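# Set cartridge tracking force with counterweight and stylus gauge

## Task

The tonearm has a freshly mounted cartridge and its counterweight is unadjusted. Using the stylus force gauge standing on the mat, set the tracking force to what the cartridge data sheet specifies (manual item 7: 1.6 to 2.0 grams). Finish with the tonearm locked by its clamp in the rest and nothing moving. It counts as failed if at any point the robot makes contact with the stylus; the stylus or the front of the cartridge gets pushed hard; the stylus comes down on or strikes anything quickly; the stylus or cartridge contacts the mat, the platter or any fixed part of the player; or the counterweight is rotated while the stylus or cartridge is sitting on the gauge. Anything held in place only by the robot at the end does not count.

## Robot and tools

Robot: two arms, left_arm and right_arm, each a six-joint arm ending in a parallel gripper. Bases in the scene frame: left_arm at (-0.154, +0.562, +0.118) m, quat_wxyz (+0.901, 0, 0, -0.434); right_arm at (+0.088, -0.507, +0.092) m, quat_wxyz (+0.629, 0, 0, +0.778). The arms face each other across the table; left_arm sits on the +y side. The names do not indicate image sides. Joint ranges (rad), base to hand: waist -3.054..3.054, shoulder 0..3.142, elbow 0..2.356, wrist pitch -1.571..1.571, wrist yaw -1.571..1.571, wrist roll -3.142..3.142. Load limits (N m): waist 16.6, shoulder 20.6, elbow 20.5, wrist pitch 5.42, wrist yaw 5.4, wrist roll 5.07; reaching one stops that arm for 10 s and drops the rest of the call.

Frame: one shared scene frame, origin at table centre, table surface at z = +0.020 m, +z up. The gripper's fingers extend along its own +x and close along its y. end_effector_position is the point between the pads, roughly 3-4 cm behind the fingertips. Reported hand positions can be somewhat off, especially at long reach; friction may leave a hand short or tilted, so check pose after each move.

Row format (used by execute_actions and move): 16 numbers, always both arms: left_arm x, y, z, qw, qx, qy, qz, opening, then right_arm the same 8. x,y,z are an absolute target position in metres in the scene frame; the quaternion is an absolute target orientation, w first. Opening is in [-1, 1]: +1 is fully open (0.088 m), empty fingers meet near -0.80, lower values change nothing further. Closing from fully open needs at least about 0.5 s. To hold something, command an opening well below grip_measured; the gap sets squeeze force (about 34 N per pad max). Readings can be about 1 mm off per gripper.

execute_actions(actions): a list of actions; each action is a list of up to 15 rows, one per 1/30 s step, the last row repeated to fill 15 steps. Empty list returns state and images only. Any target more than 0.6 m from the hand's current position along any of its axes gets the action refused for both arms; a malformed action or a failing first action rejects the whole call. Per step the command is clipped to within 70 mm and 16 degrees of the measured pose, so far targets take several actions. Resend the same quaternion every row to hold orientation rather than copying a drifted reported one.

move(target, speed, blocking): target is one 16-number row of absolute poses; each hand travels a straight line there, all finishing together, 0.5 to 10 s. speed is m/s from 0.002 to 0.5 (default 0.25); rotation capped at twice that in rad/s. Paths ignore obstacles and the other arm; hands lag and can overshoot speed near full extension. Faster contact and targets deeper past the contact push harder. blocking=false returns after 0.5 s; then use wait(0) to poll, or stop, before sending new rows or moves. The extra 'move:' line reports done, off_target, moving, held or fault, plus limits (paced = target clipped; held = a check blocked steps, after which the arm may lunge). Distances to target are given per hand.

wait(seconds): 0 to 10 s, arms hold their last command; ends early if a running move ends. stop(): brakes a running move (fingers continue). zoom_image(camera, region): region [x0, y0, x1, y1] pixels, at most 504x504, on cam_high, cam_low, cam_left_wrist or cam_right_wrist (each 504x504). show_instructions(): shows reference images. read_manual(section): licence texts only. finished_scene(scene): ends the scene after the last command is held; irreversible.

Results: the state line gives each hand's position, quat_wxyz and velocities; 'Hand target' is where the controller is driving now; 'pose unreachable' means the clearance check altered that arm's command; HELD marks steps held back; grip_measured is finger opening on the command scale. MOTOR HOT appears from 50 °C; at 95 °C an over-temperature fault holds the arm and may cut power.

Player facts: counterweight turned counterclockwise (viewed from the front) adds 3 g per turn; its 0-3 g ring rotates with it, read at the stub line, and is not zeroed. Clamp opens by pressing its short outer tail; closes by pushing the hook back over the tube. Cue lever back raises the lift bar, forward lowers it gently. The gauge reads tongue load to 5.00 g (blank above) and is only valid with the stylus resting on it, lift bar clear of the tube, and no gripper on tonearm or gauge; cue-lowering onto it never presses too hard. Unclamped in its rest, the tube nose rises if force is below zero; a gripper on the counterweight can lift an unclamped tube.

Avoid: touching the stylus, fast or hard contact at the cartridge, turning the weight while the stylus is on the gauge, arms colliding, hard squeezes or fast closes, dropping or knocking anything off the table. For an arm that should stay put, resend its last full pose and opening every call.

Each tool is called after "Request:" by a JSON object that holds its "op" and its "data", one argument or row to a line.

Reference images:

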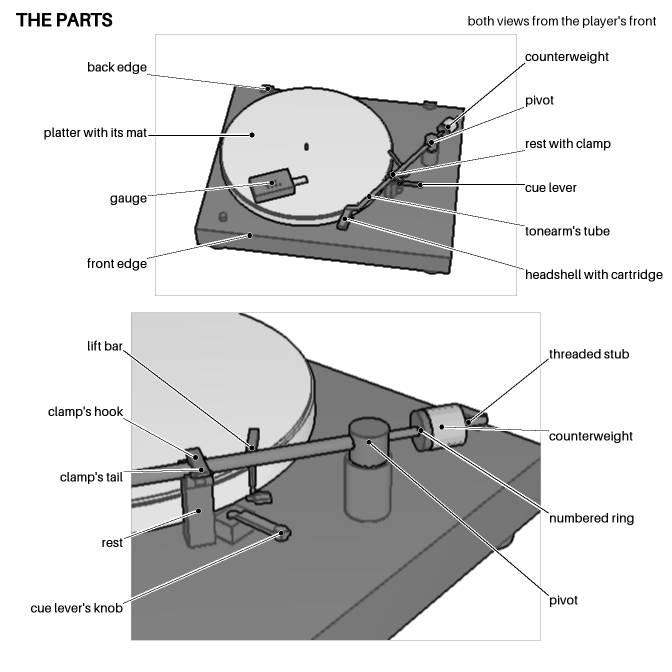

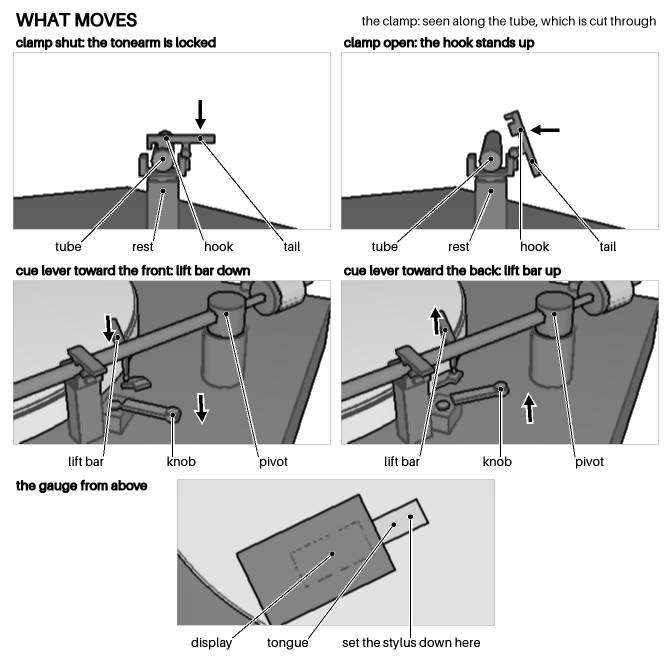

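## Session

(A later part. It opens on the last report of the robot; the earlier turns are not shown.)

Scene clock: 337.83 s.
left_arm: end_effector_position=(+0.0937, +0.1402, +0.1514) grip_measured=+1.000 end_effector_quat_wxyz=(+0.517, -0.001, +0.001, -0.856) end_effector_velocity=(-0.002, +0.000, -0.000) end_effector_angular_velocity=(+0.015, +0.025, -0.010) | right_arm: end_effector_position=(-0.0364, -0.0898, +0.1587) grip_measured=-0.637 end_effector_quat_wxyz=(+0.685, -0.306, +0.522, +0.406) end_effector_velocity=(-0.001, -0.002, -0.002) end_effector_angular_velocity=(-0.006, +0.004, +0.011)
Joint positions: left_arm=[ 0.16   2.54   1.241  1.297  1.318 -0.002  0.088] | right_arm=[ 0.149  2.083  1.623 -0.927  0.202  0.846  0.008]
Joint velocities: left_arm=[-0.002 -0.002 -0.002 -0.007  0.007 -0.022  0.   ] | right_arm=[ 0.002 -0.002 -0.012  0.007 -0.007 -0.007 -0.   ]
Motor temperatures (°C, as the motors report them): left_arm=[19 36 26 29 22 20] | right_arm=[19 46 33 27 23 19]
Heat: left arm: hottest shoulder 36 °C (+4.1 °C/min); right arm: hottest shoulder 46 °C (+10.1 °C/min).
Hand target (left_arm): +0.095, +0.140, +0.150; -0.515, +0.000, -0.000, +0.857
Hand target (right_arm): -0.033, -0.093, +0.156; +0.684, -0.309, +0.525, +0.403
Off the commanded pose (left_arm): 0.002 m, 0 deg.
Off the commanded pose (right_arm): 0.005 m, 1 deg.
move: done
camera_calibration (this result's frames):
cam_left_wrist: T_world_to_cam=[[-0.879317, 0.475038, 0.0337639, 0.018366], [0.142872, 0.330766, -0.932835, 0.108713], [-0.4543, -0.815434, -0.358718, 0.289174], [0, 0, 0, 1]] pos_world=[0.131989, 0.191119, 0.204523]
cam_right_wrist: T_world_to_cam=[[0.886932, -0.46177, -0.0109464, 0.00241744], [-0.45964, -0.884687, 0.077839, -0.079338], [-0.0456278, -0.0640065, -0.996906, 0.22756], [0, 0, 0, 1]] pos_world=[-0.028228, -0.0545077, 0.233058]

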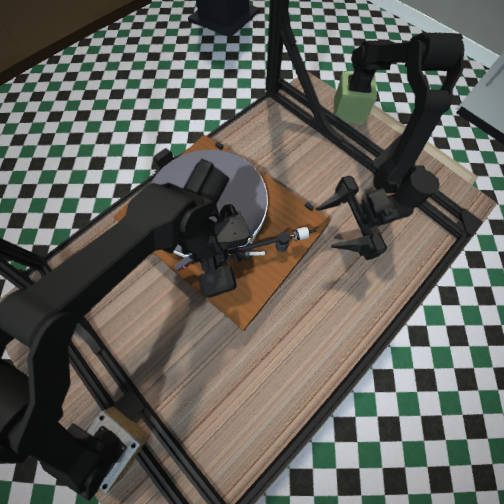

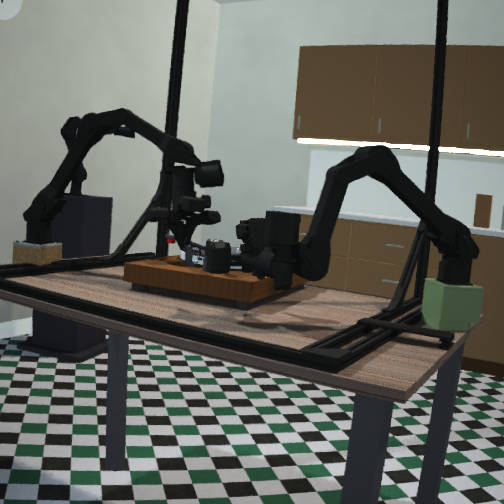

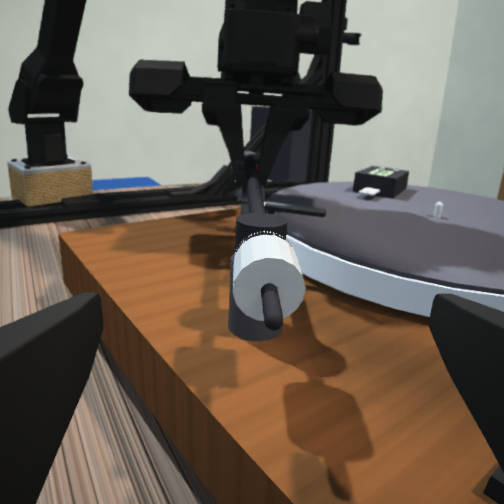

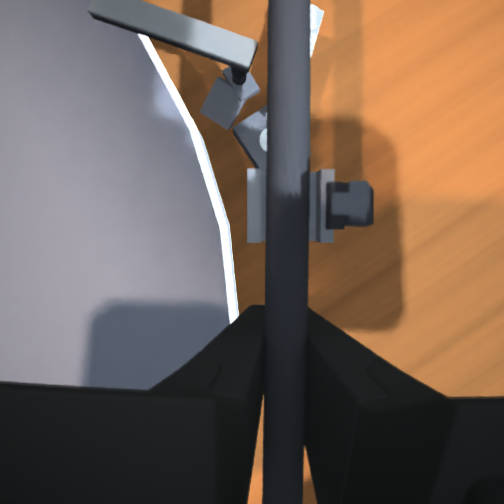

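Request:
{"op": "move", "data": {
  "target": [0.095,0.14,0.15,0.515,0,0,-0.857,1,-0.036,-0.09,0.197,0.684,-0.309,0.525,0.403,0.6],
  "speed": 0.03
}}

Request:
{"op": "move", "data": {
  "target": [0.085,0.121,0.142,0.515,0,0,-0.857,1,-0.024,-0.06,0.185,0.684,-0.309,0.525,0.403,0.6],
  "speed": 0.04
}}

Request:
{"op": "move", "data": {
  "target": [0.085,0.121,0.142,0.515,0,0,-0.857,1,-0.024,-0.06,0.185,0.684,-0.309,0.525,0.403,-0.7],
  "speed": 0.04
}}

Scene clock: 351.17 s.
left_arm: end_effector_position=(+0.0937, +0.1402, +0.1514) grip_measured=+1.000 end_effector_quat_wxyz=(+0.517, -0.001, +0.001, -0.856) end_effector_velocity=(-0.003, -0.002, -0.001) end_effector_angular_velocity=(+0.009, +0.018, +0.000) | right_arm: end_effector_position=(-0.0350, -0.0915, +0.1881) grip_measured=+0.600 end_effector_quat_wxyz=(+0.683, -0.318, +0.525, +0.396) end_effector_velocity=(+0.003, -0.007, +0.000) end_effector_angular_velocity=(-0.033, -0.006, +0.006)
Joint positions: left_arm=[ 0.16   2.54   1.242  1.297  1.318 -0.002  0.088] | right_arm=[ 0.147  2.082  1.744 -1.082  0.201  0.845  0.068]
Joint velocities: left_arm=[-0.007  0.002 -0.002  0.007 -0.007 -0.022  0.   ] | right_arm=[-0.002 -0.002  0.002 -0.037 -0.007 -0.007 -0.   ]
Motor temperatures (°C, as the motors report them): left_arm=[19 37 26 29 22 20] | right_arm=[19 46 32 26 23 19]
Heat: left arm: hottest shoulder 37 °C (+4.0 °C/min); right arm: hottest shoulder 46 °C (+6.0 °C/min).
Hand target (left_arm): +0.095, +0.140, +0.150; -0.515, -0.000, +0.000, +0.857
Hand target (right_arm): -0.036, -0.090, +0.197; +0.684, -0.309, +0.524, +0.403
Off the commanded pose (left_arm): 0.002 m, 0 deg.
Off the commanded pose (right_arm): 0.009 m, 1 deg.
move: off_target (right_arm)
camera_calibration (this result's frames):
cam_left_wrist: T_world_to_cam=[[-0.879136, 0.475373, 0.033764, 0.0183027], [0.142998, 0.330711, -0.932835, 0.108636], [-0.454611, -0.815261, -0.358718, 0.289136], [0, 0, 0, 1]] pos_world=[0.132, 0.191093, 0.20444]
cam_right_wrist: T_world_to_cam=[[0.886443, -0.462674, 0.0123146, -0.0037443], [-0.4615, -0.881546, 0.0994648, -0.0863163], [-0.0351639, -0.093853, -0.994965, 0.254117], [0, 0, 0, 1]] pos_world=[-0.0275801, -0.0539745, 0.261469]

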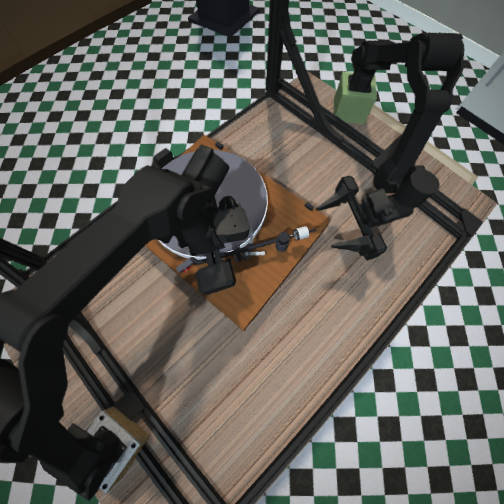

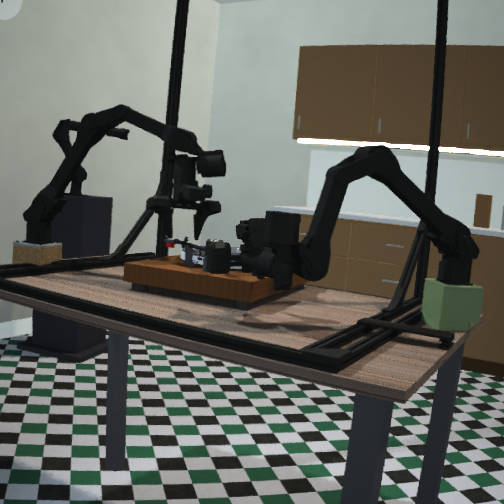

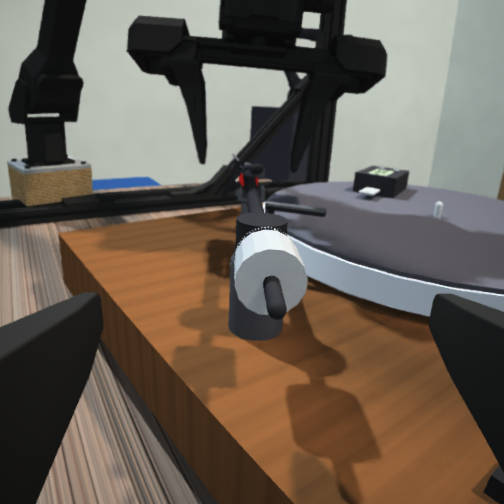

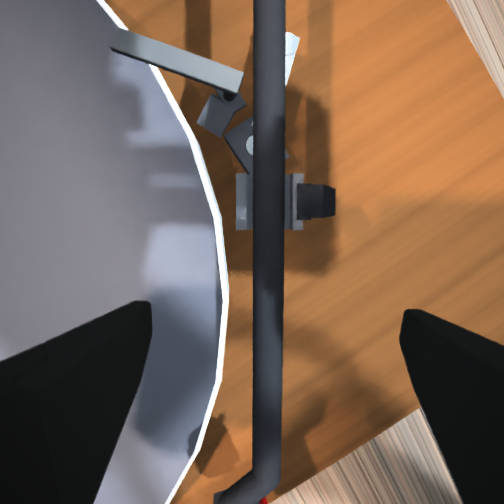

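Scene clock: 352.33 s.
left_arm: end_effector_position=(+0.0838, +0.1233, +0.1447) grip_measured=+1.000 end_effector_quat_wxyz=(+0.513, -0.000, +0.001, -0.858) end_effector_velocity=(+0.000, -0.001, -0.001) end_effector_angular_velocity=(+0.009, +0.012, +0.005) | right_arm: end_effector_position=(-0.0243, -0.0622, +0.1894) grip_measured=+0.600 end_effector_quat_wxyz=(+0.685, -0.304, +0.523, +0.404) end_effector_velocity=(+0.000, +0.000, +0.001) end_effector_angular_velocity=(-0.005, +0.004, +0.006)
Joint positions: left_arm=[ 0.117  2.573  1.278  1.295  1.283 -0.001  0.088] | right_arm=[ 0.099  2.155  1.857 -1.082  0.192  0.802  0.068]
Joint velocities: left_arm=[-0.002  0.002  0.002 -0.007 -0.007 -0.007  0.   ] | right_arm=[-0.002  0.002  0.007 -0.007 -0.007 -0.007 -0.   ]
Motor temperatures (°C, as the motors report them): left_arm=[19 37 26 29 22 20] | right_arm=[19 46 32 26 23 19]
Heat: left arm: hottest shoulder 37 °C (+4.1 °C/min); right arm: hottest shoulder 46 °C (+6.1 °C/min).
Hand target (left_arm): +0.085, +0.121, +0.142; -0.515, -0.000, -0.000, +0.857
Hand target (right_arm): -0.024, -0.060, +0.185; +0.683, -0.309, +0.525, +0.403
Off the commanded pose (left_arm): 0.004 m, 0 deg.
Off the commanded pose (right_arm): 0.005 m, 1 deg.
move: done
camera_calibration (this result's frames):
cam_left_wrist: T_world_to_cam=[[-0.875533, 0.482104, 0.0318911, 0.0169752], [0.146929, 0.32855, -0.932988, 0.109376], [-0.460275, -0.812177, -0.358491, 0.268518], [0, 0, 0, 1]] pos_world=[0.122384, 0.173965, 0.197767]
cam_right_wrist: T_world_to_cam=[[0.884522, -0.466358, -0.0114619, 0.00450638], [-0.464119, -0.882222, 0.0792356, -0.0519006], [-0.0470641, -0.064766, -0.99679, 0.260319], [0, 0, 0, 1]] pos_world=[-0.0158224, -0.0268265, 0.263647]

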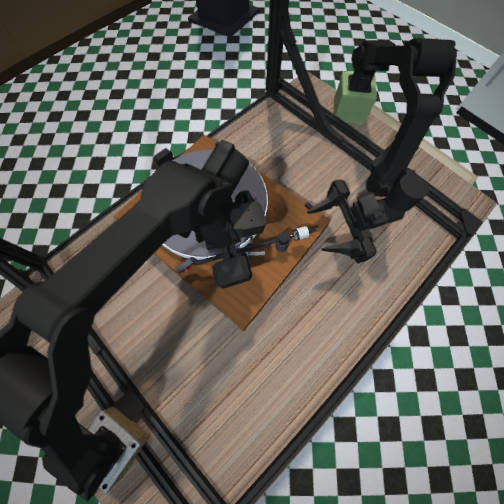

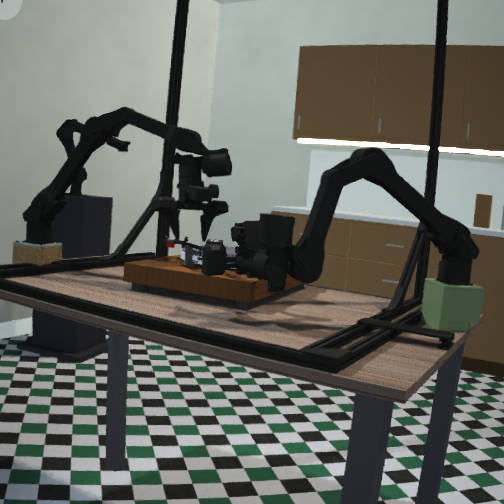

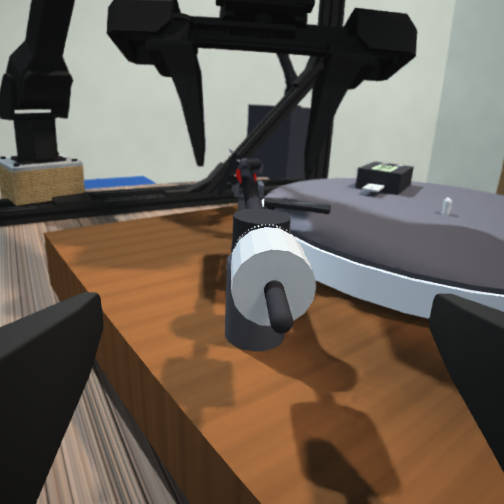

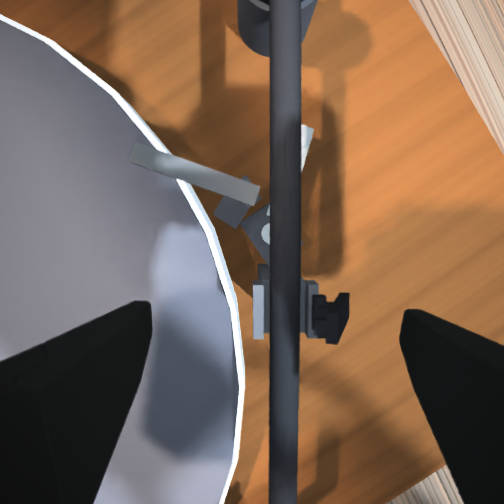

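Scene clock: 353.03 s.
left_arm: end_effector_position=(+0.0839, +0.1231, +0.1450) grip_measured=+1.000 end_effector_quat_wxyz=(+0.513, -0.000, +0.000, -0.858) end_effector_velocity=(+0.000, -0.002, +0.003) end_effector_angular_velocity=(-0.005, -0.002, +0.005) | right_arm: end_effector_position=(-0.0137, -0.0672, +0.1885) grip_measured=-0.615 end_effector_quat_wxyz=(+0.689, -0.319, +0.521, +0.390) end_effector_velocity=(-0.002, -0.001, +0.001) end_effector_angular_velocity=(-0.008, +0.002, +0.025)
Joint positions: left_arm=[ 0.117  2.573  1.279  1.295  1.283 -0.001  0.088] | right_arm=[ 0.086  2.155  1.857 -1.117  0.208  0.792  0.009]
Joint velocities: left_arm=[-0.002 -0.002  0.002  0.007 -0.007 -0.007  0.   ] | right_arm=[ 0.002 -0.002  0.002 -0.007 -0.007 -0.022  0.   ]
Motor temperatures (°C, as the motors report them): left_arm=[19 37 26 29 22 20] | right_arm=[19 46 32 27 23 19]
Heat: left arm: hottest shoulder 37 °C (+4.0 °C/min); right arm: hottest shoulder 46 °C (+6.0 °C/min).
Hand target (left_arm): +0.085, +0.121, +0.142; -0.515, -0.000, +0.000, +0.857
Hand target (right_arm): -0.024, -0.060, +0.185; +0.683, -0.309, +0.525, +0.403
Off the commanded pose (left_arm): 0.004 m, 0 deg.
Off the commanded pose (right_arm): 0.013 m, 2 deg.
move: off_target (right_arm)
camera_calibration (this result's frames):
cam_left_wrist: T_world_to_cam=[[-0.875559, 0.482129, 0.030791, 0.0173664], [0.147687, 0.327798, -0.933133, 0.109709], [-0.459984, -0.812465, -0.358211, 0.268524], [0, 0, 0, 1]] pos_world=[0.122519, 0.173831, 0.198026]
cam_right_wrist: T_world_to_cam=[[0.881227, -0.471904, 0.0272857, -0.0149164], [-0.472275, -0.876556, 0.0927639, -0.0536112], [-0.0198582, -0.0946325, -0.995314, 0.257754], [0, 0, 0, 1]] pos_world=[-0.00705599, -0.0296405, 0.261926]

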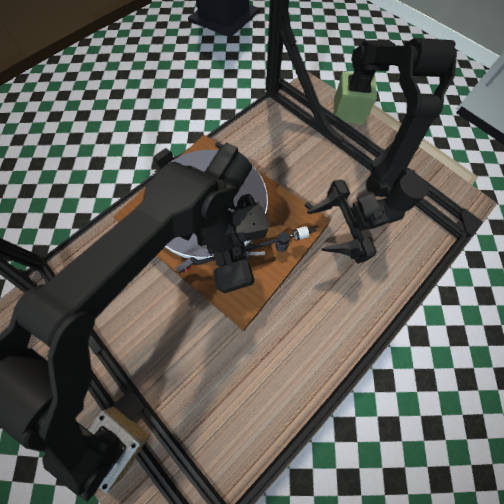

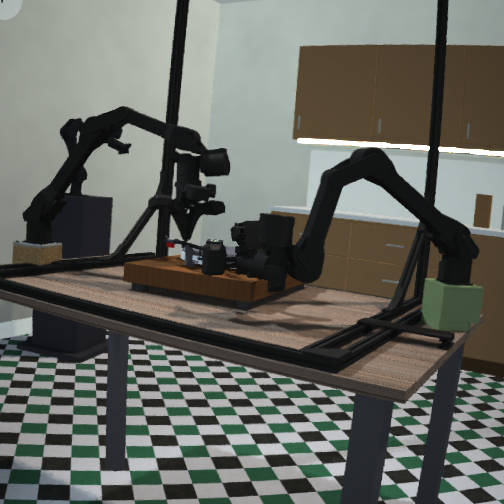

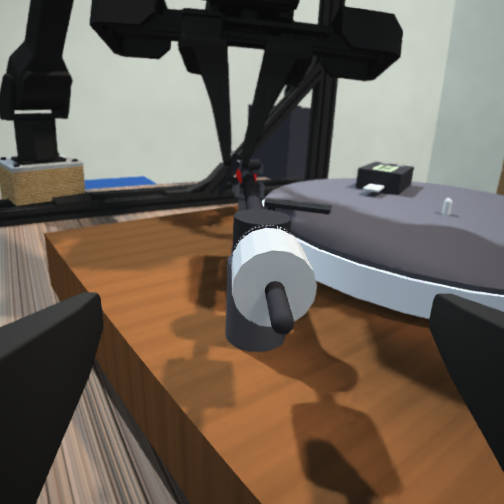

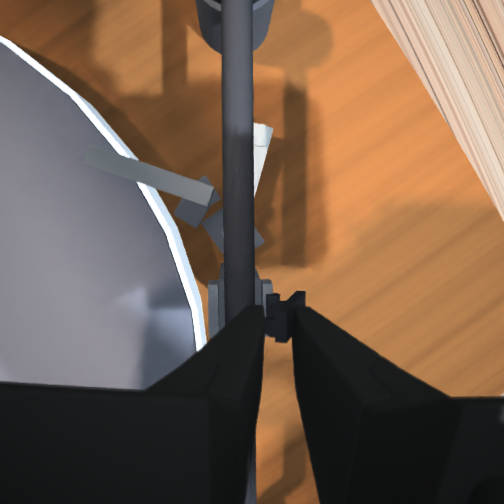

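Stiff hook; push a bit higher with the arm, fingers half open.

Request:
{"op": "move", "data": {
  "target": [0.085,0.121,0.142,0.515,0,0,-0.857,1,-0.05,-0.044,0.192,0.684,-0.309,0.525,0.403,-0.2],
  "speed": 0.015
}}

Scene clock: 360.10 s.
left_arm: end_effector_position=(+0.0840, +0.1231, +0.1446) grip_measured=+1.000 end_effector_quat_wxyz=(+0.513, -0.000, +0.000, -0.858) end_effector_velocity=(+0.000, -0.002, -0.001) end_effector_angular_velocity=(+0.015, +0.019, +0.005) | right_arm: end_effector_position=(-0.0475, -0.0451, +0.1976) grip_measured=-0.200 end_effector_quat_wxyz=(+0.685, -0.305, +0.522, +0.406) end_effector_velocity=(-0.001, -0.003, -0.001) end_effector_angular_velocity=(-0.024, +0.013, +0.009)
Joint positions: left_arm=[ 0.117  2.574  1.28   1.295  1.283 -0.001  0.088] | right_arm=[ 0.137  2.266  2.07  -1.189  0.2    0.835  0.029]
Joint velocities: left_arm=[-0.002 -0.002  0.002 -0.022 -0.007 -0.007  0.   ] | right_arm=[-0.002  0.007  0.012 -0.022 -0.022 -0.007 -0.   ]
Motor temperatures (°C, as the motors report them): left_arm=[19 37 26 29 22 20] | right_arm=[19 45 33 29 23 19]
Heat: left arm: hottest shoulder 37 °C (+3.0 °C/min); right arm: hottest shoulder 45 °C (+5.0 °C/min).
Hand target (left_arm): +0.085, +0.121, +0.142; -0.515, +0.000, -0.000, +0.857
Hand target (right_arm): -0.050, -0.044, +0.192; +0.684, -0.308, +0.525, +0.403
Off the commanded pose (left_arm): 0.003 m, 0 deg.
Off the commanded pose (right_arm): 0.006 m, 1 deg.
move: done
camera_calibration (this result's frames):
cam_left_wrist: T_world_to_cam=[[-0.875542, 0.482113, 0.0315244, 0.0173487], [0.147182, 0.328299, -0.933037, 0.109325], [-0.460178, -0.812273, -0.358398, 0.268386], [0, 0, 0, 1]] pos_world=[0.122604, 0.173747, 0.197646]
cam_right_wrist: T_world_to_cam=[[0.886382, -0.462816, -0.0113169, 0.0333179], [-0.460679, -0.884182, 0.077447, -0.0478127], [-0.0458499, -0.0634341, -0.996932, 0.268686], [0, 0, 0, 1]] pos_world=[-0.0392395, -0.00981119, 0.271942]

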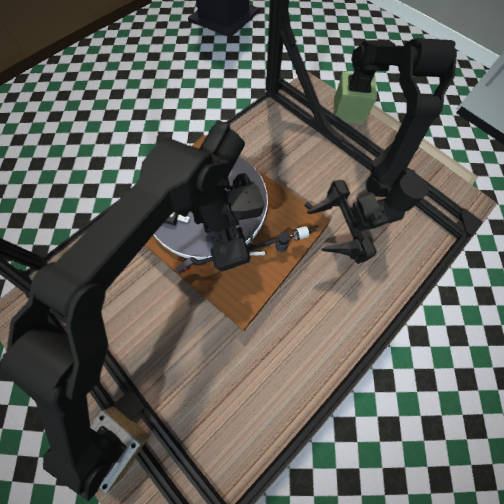

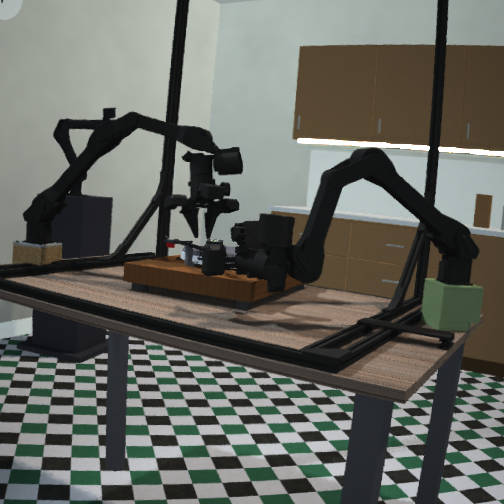

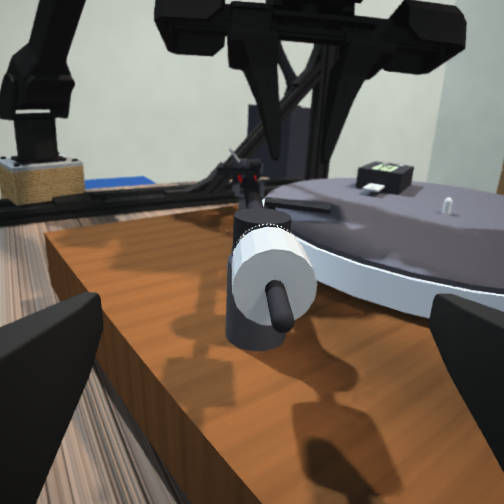

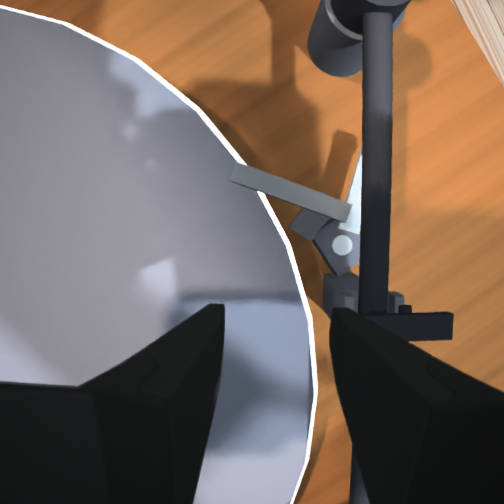

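Request:
{"op": "move", "data": {
  "target": [0.069,0.095,0.141,0.515,0,0,-0.857,0.1,0.03,-0.04,0.25,0.681,-0.259,0.282,0.625,1],
  "speed": 0.15
}}

Scene clock: 370.27 s.
left_arm: end_effector_position=(+0.0680, +0.0974, +0.1438) grip_measured=+0.100 end_effector_quat_wxyz=(+0.513, -0.000, +0.000, -0.858) end_effector_velocity=(-0.000, -0.004, +0.001) end_effector_angular_velocity=(+0.005, +0.008, +0.015) | right_arm: end_effector_position=(+0.0285, -0.0375, +0.2472) grip_measured=+1.000 end_effector_quat_wxyz=(+0.682, -0.261, +0.285, +0.621) end_effector_velocity=(+0.001, -0.001, -0.001) end_effector_angular_velocity=(-0.002, +0.001, +0.023)
Joint positions: left_arm=[ 0.05   2.591  1.321  1.27   1.216 -0.001  0.044] | right_arm=[-0.022  1.791  1.354 -0.378  0.197  0.202  0.088]
Joint velocities: left_arm=[-0.007 -0.002  0.002 -0.007 -0.022 -0.007 -0.   ] | right_arm=[-0.007 -0.007 -0.012  0.007 -0.022 -0.022  0.   ]
Motor temperatures (°C, as the motors report them): left_arm=[19 37 26 28 22 20] | right_arm=[19 45 33 28 23 19]
Heat: left arm: hottest shoulder 37 °C (+3.0 °C/min); right arm: hottest shoulder 45 °C (+4.1 °C/min).
Hand target (left_arm): +0.069, +0.095, +0.141; -0.515, -0.000, -0.000, +0.857
Hand target (right_arm): +0.030, -0.040, +0.250; +0.681, -0.259, +0.282, +0.623
Off the commanded pose (left_arm): 0.004 m, 0 deg.
Off the commanded pose (right_arm): 0.004 m, 1 deg.
move: done
camera_calibration (this result's frames):
cam_left_wrist: T_world_to_cam=[[-0.875544, 0.48211, 0.0315104, 0.0157644], [0.147241, 0.32838, -0.932999, 0.119379], [-0.460155, -0.812242, -0.358498, 0.239864], [0, 0, 0, 1]] pos_world=[0.106599, 0.148025, 0.196875]
cam_right_wrist: T_world_to_cam=[[0.997627, -0.0682906, 0.00872038, -0.0233274], [-0.058567, -0.908434, -0.413906, 0.0991354], [0.0361878, 0.412414, -0.910278, 0.31616], [0, 0, 0, 1]] pos_world=[0.017637, -0.0419237, 0.329029]

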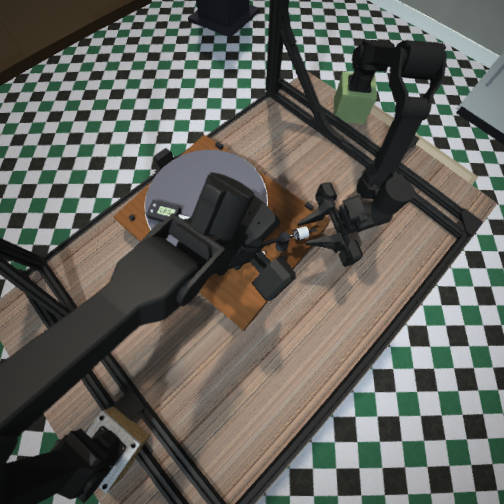

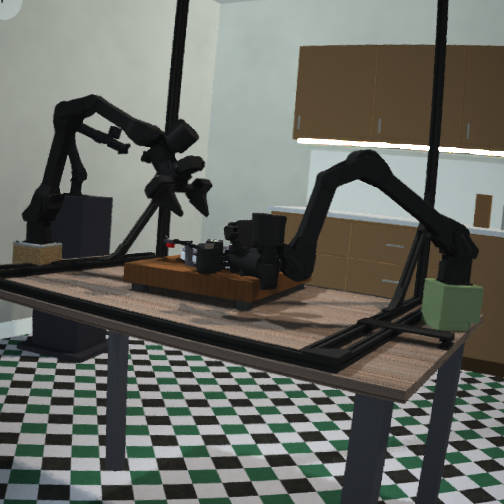

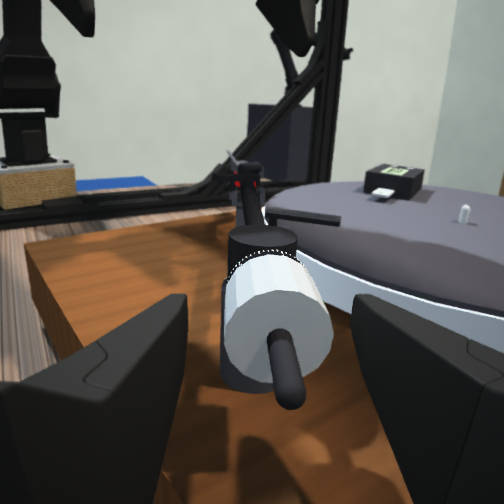

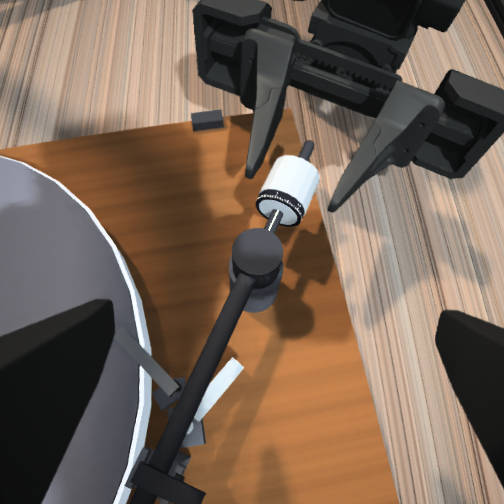

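Request:
{"op": "zoom_image", "data": {
  "camera": "cam_right_wrist",
  "region": [240, 150, 330, 240]
}}

Request:
{"op": "move", "data": {
  "target": [0.065,0.093,0.14,0.515,0,0,-0.857,0.1,0.03,-0.04,0.25,0.681,-0.259,0.282,0.625,1],
  "speed": 0.02
}}

Request:
{"op": "move", "data": {
  "target": [0.065,0.093,0.14,0.515,0,0,-0.857,-0.45,0.03,-0.04,0.25,0.681,-0.259,0.282,0.625,1]
}}

Request:
{"op": "move", "data": {
  "target": [0.065,0.093,0.14,0.427,-0.288,0.479,-0.71,-0.45,0.03,-0.04,0.25,0.681,-0.259,0.282,0.625,1]
}}

Request:
{"op": "zoom_image", "data": {
  "camera": "cam_right_wrist",
  "region": [240, 150, 330, 240]
}}

Region (240, 150, 330, 240) of cam_right_wrist's 504x504 image, scaled by 5.600, with more detail than that image has.

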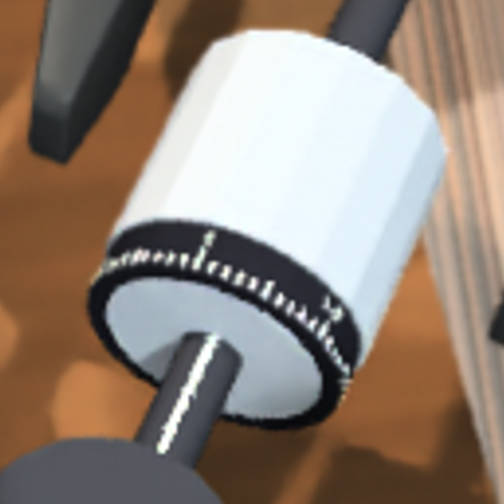

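Scene clock: 388.03 s.
left_arm: end_effector_position=(+0.0649, +0.0945, +0.1437) grip_measured=+0.100 end_effector_quat_wxyz=(+0.513, -0.000, -0.000, -0.858) end_effector_velocity=(-0.001, -0.001, -0.003) end_effector_angular_velocity=(+0.006, +0.002, +0.005) | right_arm: end_effector_position=(+0.0284, -0.0375, +0.2471) grip_measured=+1.000 end_effector_quat_wxyz=(+0.681, -0.261, +0.284, +0.623) end_effector_velocity=(+0.001, -0.003, -0.003) end_effector_angular_velocity=(-0.013, -0.002, +0.008)
Joint positions: left_arm=[ 0.04   2.593  1.322  1.272  1.206 -0.001  0.044] | right_arm=[-0.023  1.789  1.35  -0.373  0.194  0.199  0.088]
Joint velocities: left_arm=[-0.002  0.002 -0.002 -0.007 -0.007  0.007  0.   ] | right_arm=[-0.002 -0.002 -0.007 -0.007 -0.007 -0.007  0.   ]
Motor temperatures (°C, as the motors report them): left_arm=[19 38 26 28 22 20] | right_arm=[19 46 33 30 23 19]
Heat: left arm: hottest shoulder 38 °C (+3.0 °C/min); right arm: hottest shoulder 46 °C (+3.0 °C/min).
Hand target (left_arm): +0.065, +0.093, +0.140; -0.515, -0.000, +0.000, +0.857
Hand target (right_arm): +0.030, -0.040, +0.250; +0.681, -0.259, +0.282, +0.625
Off the commanded pose (left_arm): 0.004 m, 0 deg.
Off the commanded pose (right_arm): 0.004 m, 0 deg.
move: done
camera_calibration (this result's frames):
cam_left_wrist: T_world_to_cam=[[-0.875575, 0.482145, 0.0300797, 0.0146001], [0.148173, 0.327304, -0.933229, 0.120732], [-0.459797, -0.812655, -0.35802, 0.236024], [0, 0, 0, 1]] pos_world=[0.103417, 0.145251, 0.196733]
cam_right_wrist: T_world_to_cam=[[0.997866, -0.0648093, 0.00794561, -0.022922], [-0.0556368, -0.907644, -0.416037, 0.0995585], [0.0341749, 0.414708, -0.909313, 0.315988], [0, 0, 0, 1]] pos_world=[0.0176134, -0.0421643, 0.328934]

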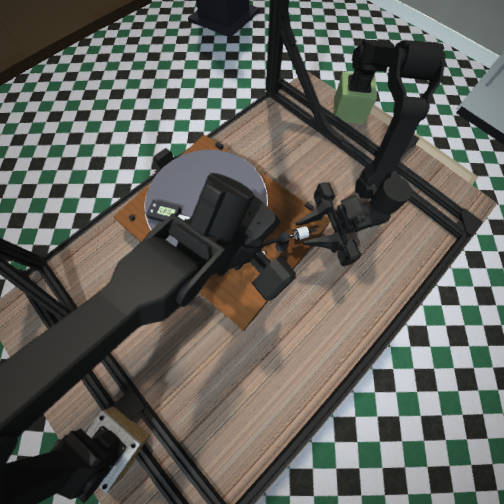

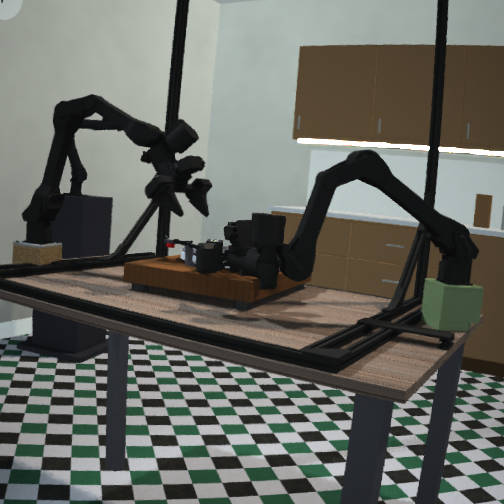

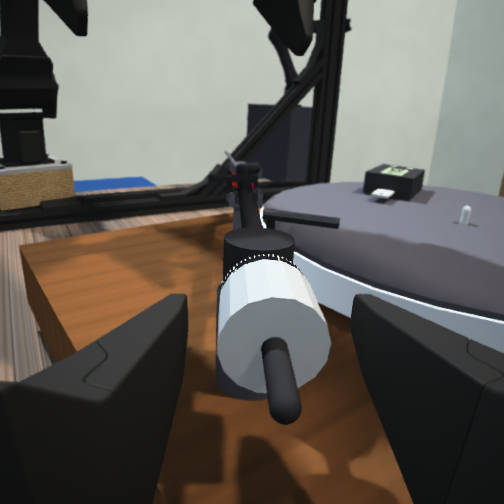

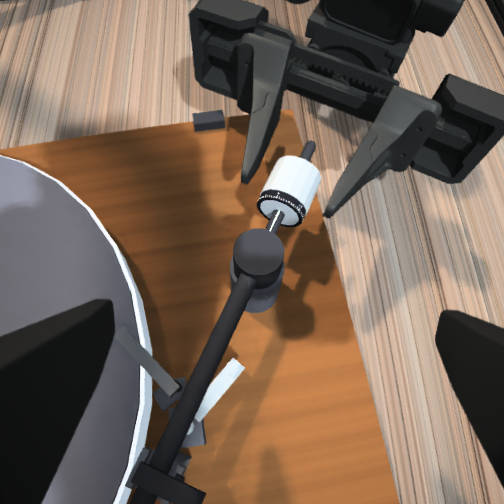

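Scene clock: 388.73 s.
left_arm: end_effector_position=(+0.0652, +0.0941, +0.1437) grip_measured=-0.254 end_effector_quat_wxyz=(+0.515, -0.000, -0.000, -0.857) end_effector_velocity=(-0.000, -0.001, +0.001) end_effector_angular_velocity=(-0.002, +0.002, +0.005) | right_arm: end_effector_position=(+0.0284, -0.0375, +0.2471) grip_measured=+1.000 end_effector_quat_wxyz=(+0.681, -0.261, +0.284, +0.623) end_effector_velocity=(-0.001, -0.005, -0.006) end_effector_angular_velocity=(-0.031, -0.005, +0.028)
Joint positions: left_arm=[ 0.04   2.593  1.322  1.272  1.202 -0.001  0.027] | right_arm=[-0.023  1.789  1.35  -0.373  0.194  0.199  0.088]
Joint velocities: left_arm=[-0.002 -0.002 -0.002  0.007 -0.007 -0.007 -0.   ] | right_arm=[-0.002 -0.002 -0.007 -0.022 -0.022 -0.022  0.   ]
Motor temperatures (°C, as the motors report them): left_arm=[19 38 26 28 22 20] | right_arm=[19 46 33 30 23 19]
Heat: left arm: hottest shoulder 38 °C (+3.0 °C/min); right arm: hottest shoulder 46 °C (+2.0 °C/min).
Hand target (left_arm): +0.065, +0.093, +0.140; -0.515, -0.000, -0.000, +0.857
Hand target (right_arm): +0.030, -0.040, +0.250; +0.681, -0.259, +0.282, +0.625
Off the commanded pose (left_arm): 0.004 m, 0 deg.
Off the commanded pose (right_arm): 0.004 m, 0 deg.
move: done
camera_calibration (this result's frames):
cam_left_wrist: T_world_to_cam=[[-0.877407, 0.478802, 0.0300819, 0.0155492], [0.146919, 0.327863, -0.933231, 0.120831], [-0.456696, -0.814405, -0.358014, 0.23585], [0, 0, 0, 1]] pos_world=[0.103602, 0.145017, 0.196733]
cam_right_wrist: T_world_to_cam=[[0.997866, -0.0648093, 0.00794561, -0.022922], [-0.0556368, -0.907644, -0.416037, 0.0995585], [0.0341749, 0.414708, -0.909313, 0.315988], [0, 0, 0, 1]] pos_world=[0.0176134, -0.0421643, 0.328934]

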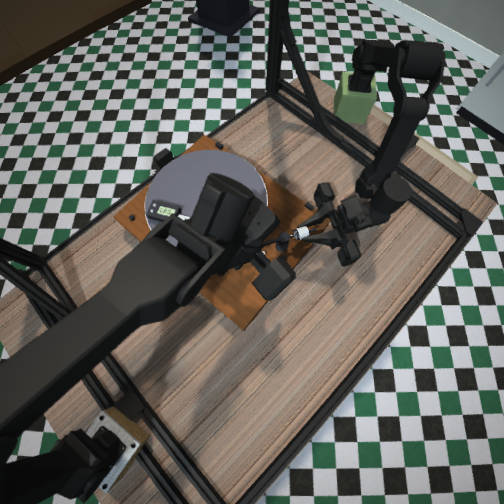

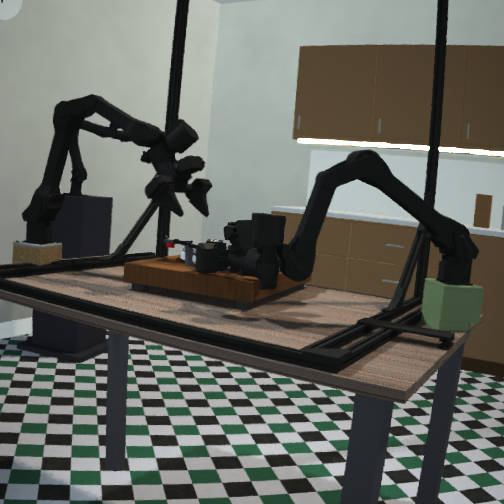

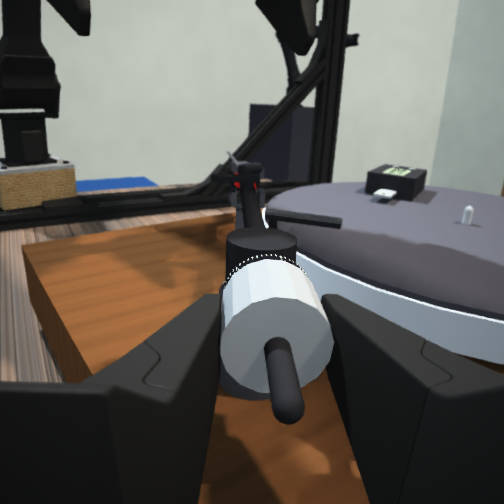

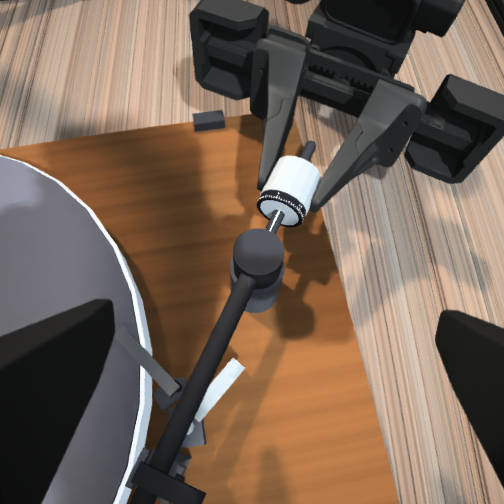

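Scene clock: 391.60 s.
left_arm: end_effector_position=(+0.0674, +0.0947, +0.1437) grip_measured=-0.257 end_effector_quat_wxyz=(+0.435, -0.270, +0.453, -0.730) end_effector_velocity=(+0.002, +0.000, +0.001) end_effector_angular_velocity=(+0.005, +0.015, +0.010) | right_arm: end_effector_position=(+0.0284, -0.0375, +0.2472) grip_measured=+1.000 end_effector_quat_wxyz=(+0.681, -0.261, +0.284, +0.623) end_effector_velocity=(+0.002, +0.001, +0.001) end_effector_angular_velocity=(+0.007, +0.012, -0.007)
Joint positions: left_arm=[ 0.045  2.596  1.332  1.266  1.214 -1.113  0.026] | right_arm=[-0.023  1.789  1.35  -0.373  0.194  0.198  0.088]
Joint velocities: left_arm=[ 0.002 -0.002 -0.002  0.007 -0.007 -0.022 -0.   ] | right_arm=[-0.007 -0.002 -0.002  0.007 -0.007  0.007  0.   ]
Motor temperatures (°C, as the motors report them): left_arm=[19 38 26 28 22 21] | right_arm=[19 46 33 30 23 19]
Heat: left arm: hottest shoulder 38 °C (+2.0 °C/min); right arm: hottest shoulder 46 °C (+1.0 °C/min).
Hand target (left_arm): +0.065, +0.093, +0.140; -0.428, +0.286, -0.480, +0.710
Hand target (right_arm): +0.030, -0.040, +0.250; +0.681, -0.259, +0.282, +0.625
Off the commanded pose (left_arm): 0.005 m, 4 deg.
Off the commanded pose (right_arm): 0.004 m, 0 deg.
move: off_target (left_arm)
camera_calibration (this result's frames):
cam_left_wrist: T_world_to_cam=[[-0.360529, 0.207812, 0.909303, -0.118369], [-0.574916, 0.718156, -0.392076, 0.0543119], [-0.7345, -0.664128, -0.139442, 0.210418], [0, 0, 0, 1]] pos_world=[0.143101, 0.125339, 0.158269]
cam_right_wrist: T_world_to_cam=[[0.997882, -0.0645412, 0.00811807, -0.0229614], [-0.055309, -0.907513, -0.416367, 0.0996899], [0.0342401, 0.415036, -0.909161, 0.316125], [0, 0, 0, 1]] pos_world=[0.0176023, -0.0422154, 0.329103]

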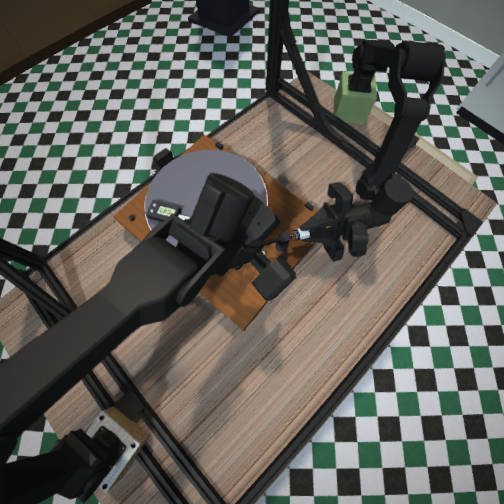

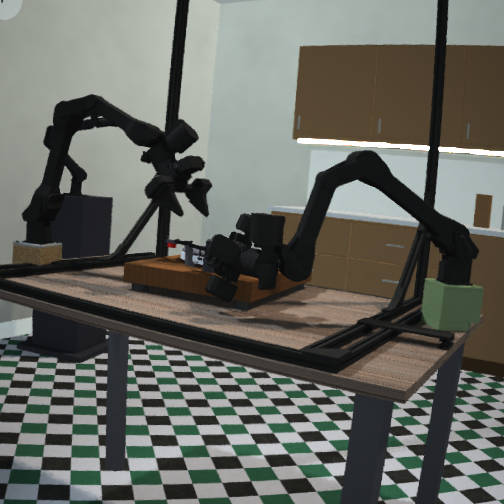

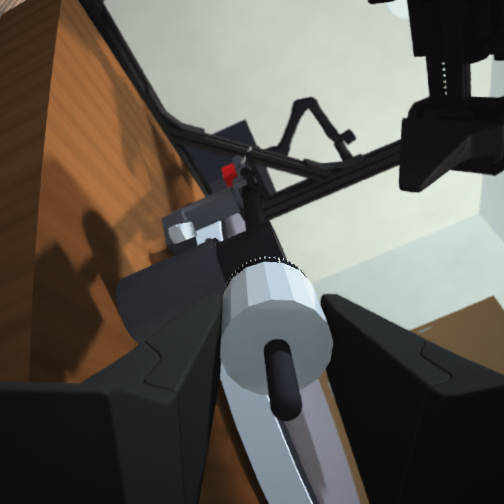

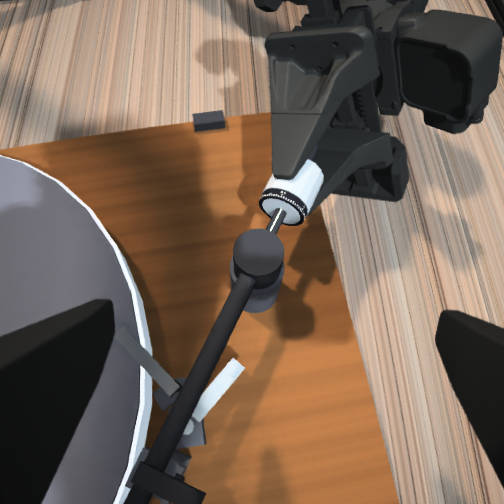

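Region (240, 150, 330, 240) of cam_right_wrist's 504x504 image, scaled by 5.600, with more detail than that image has.

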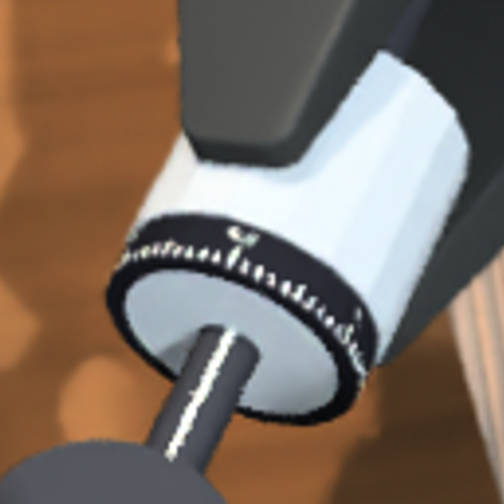

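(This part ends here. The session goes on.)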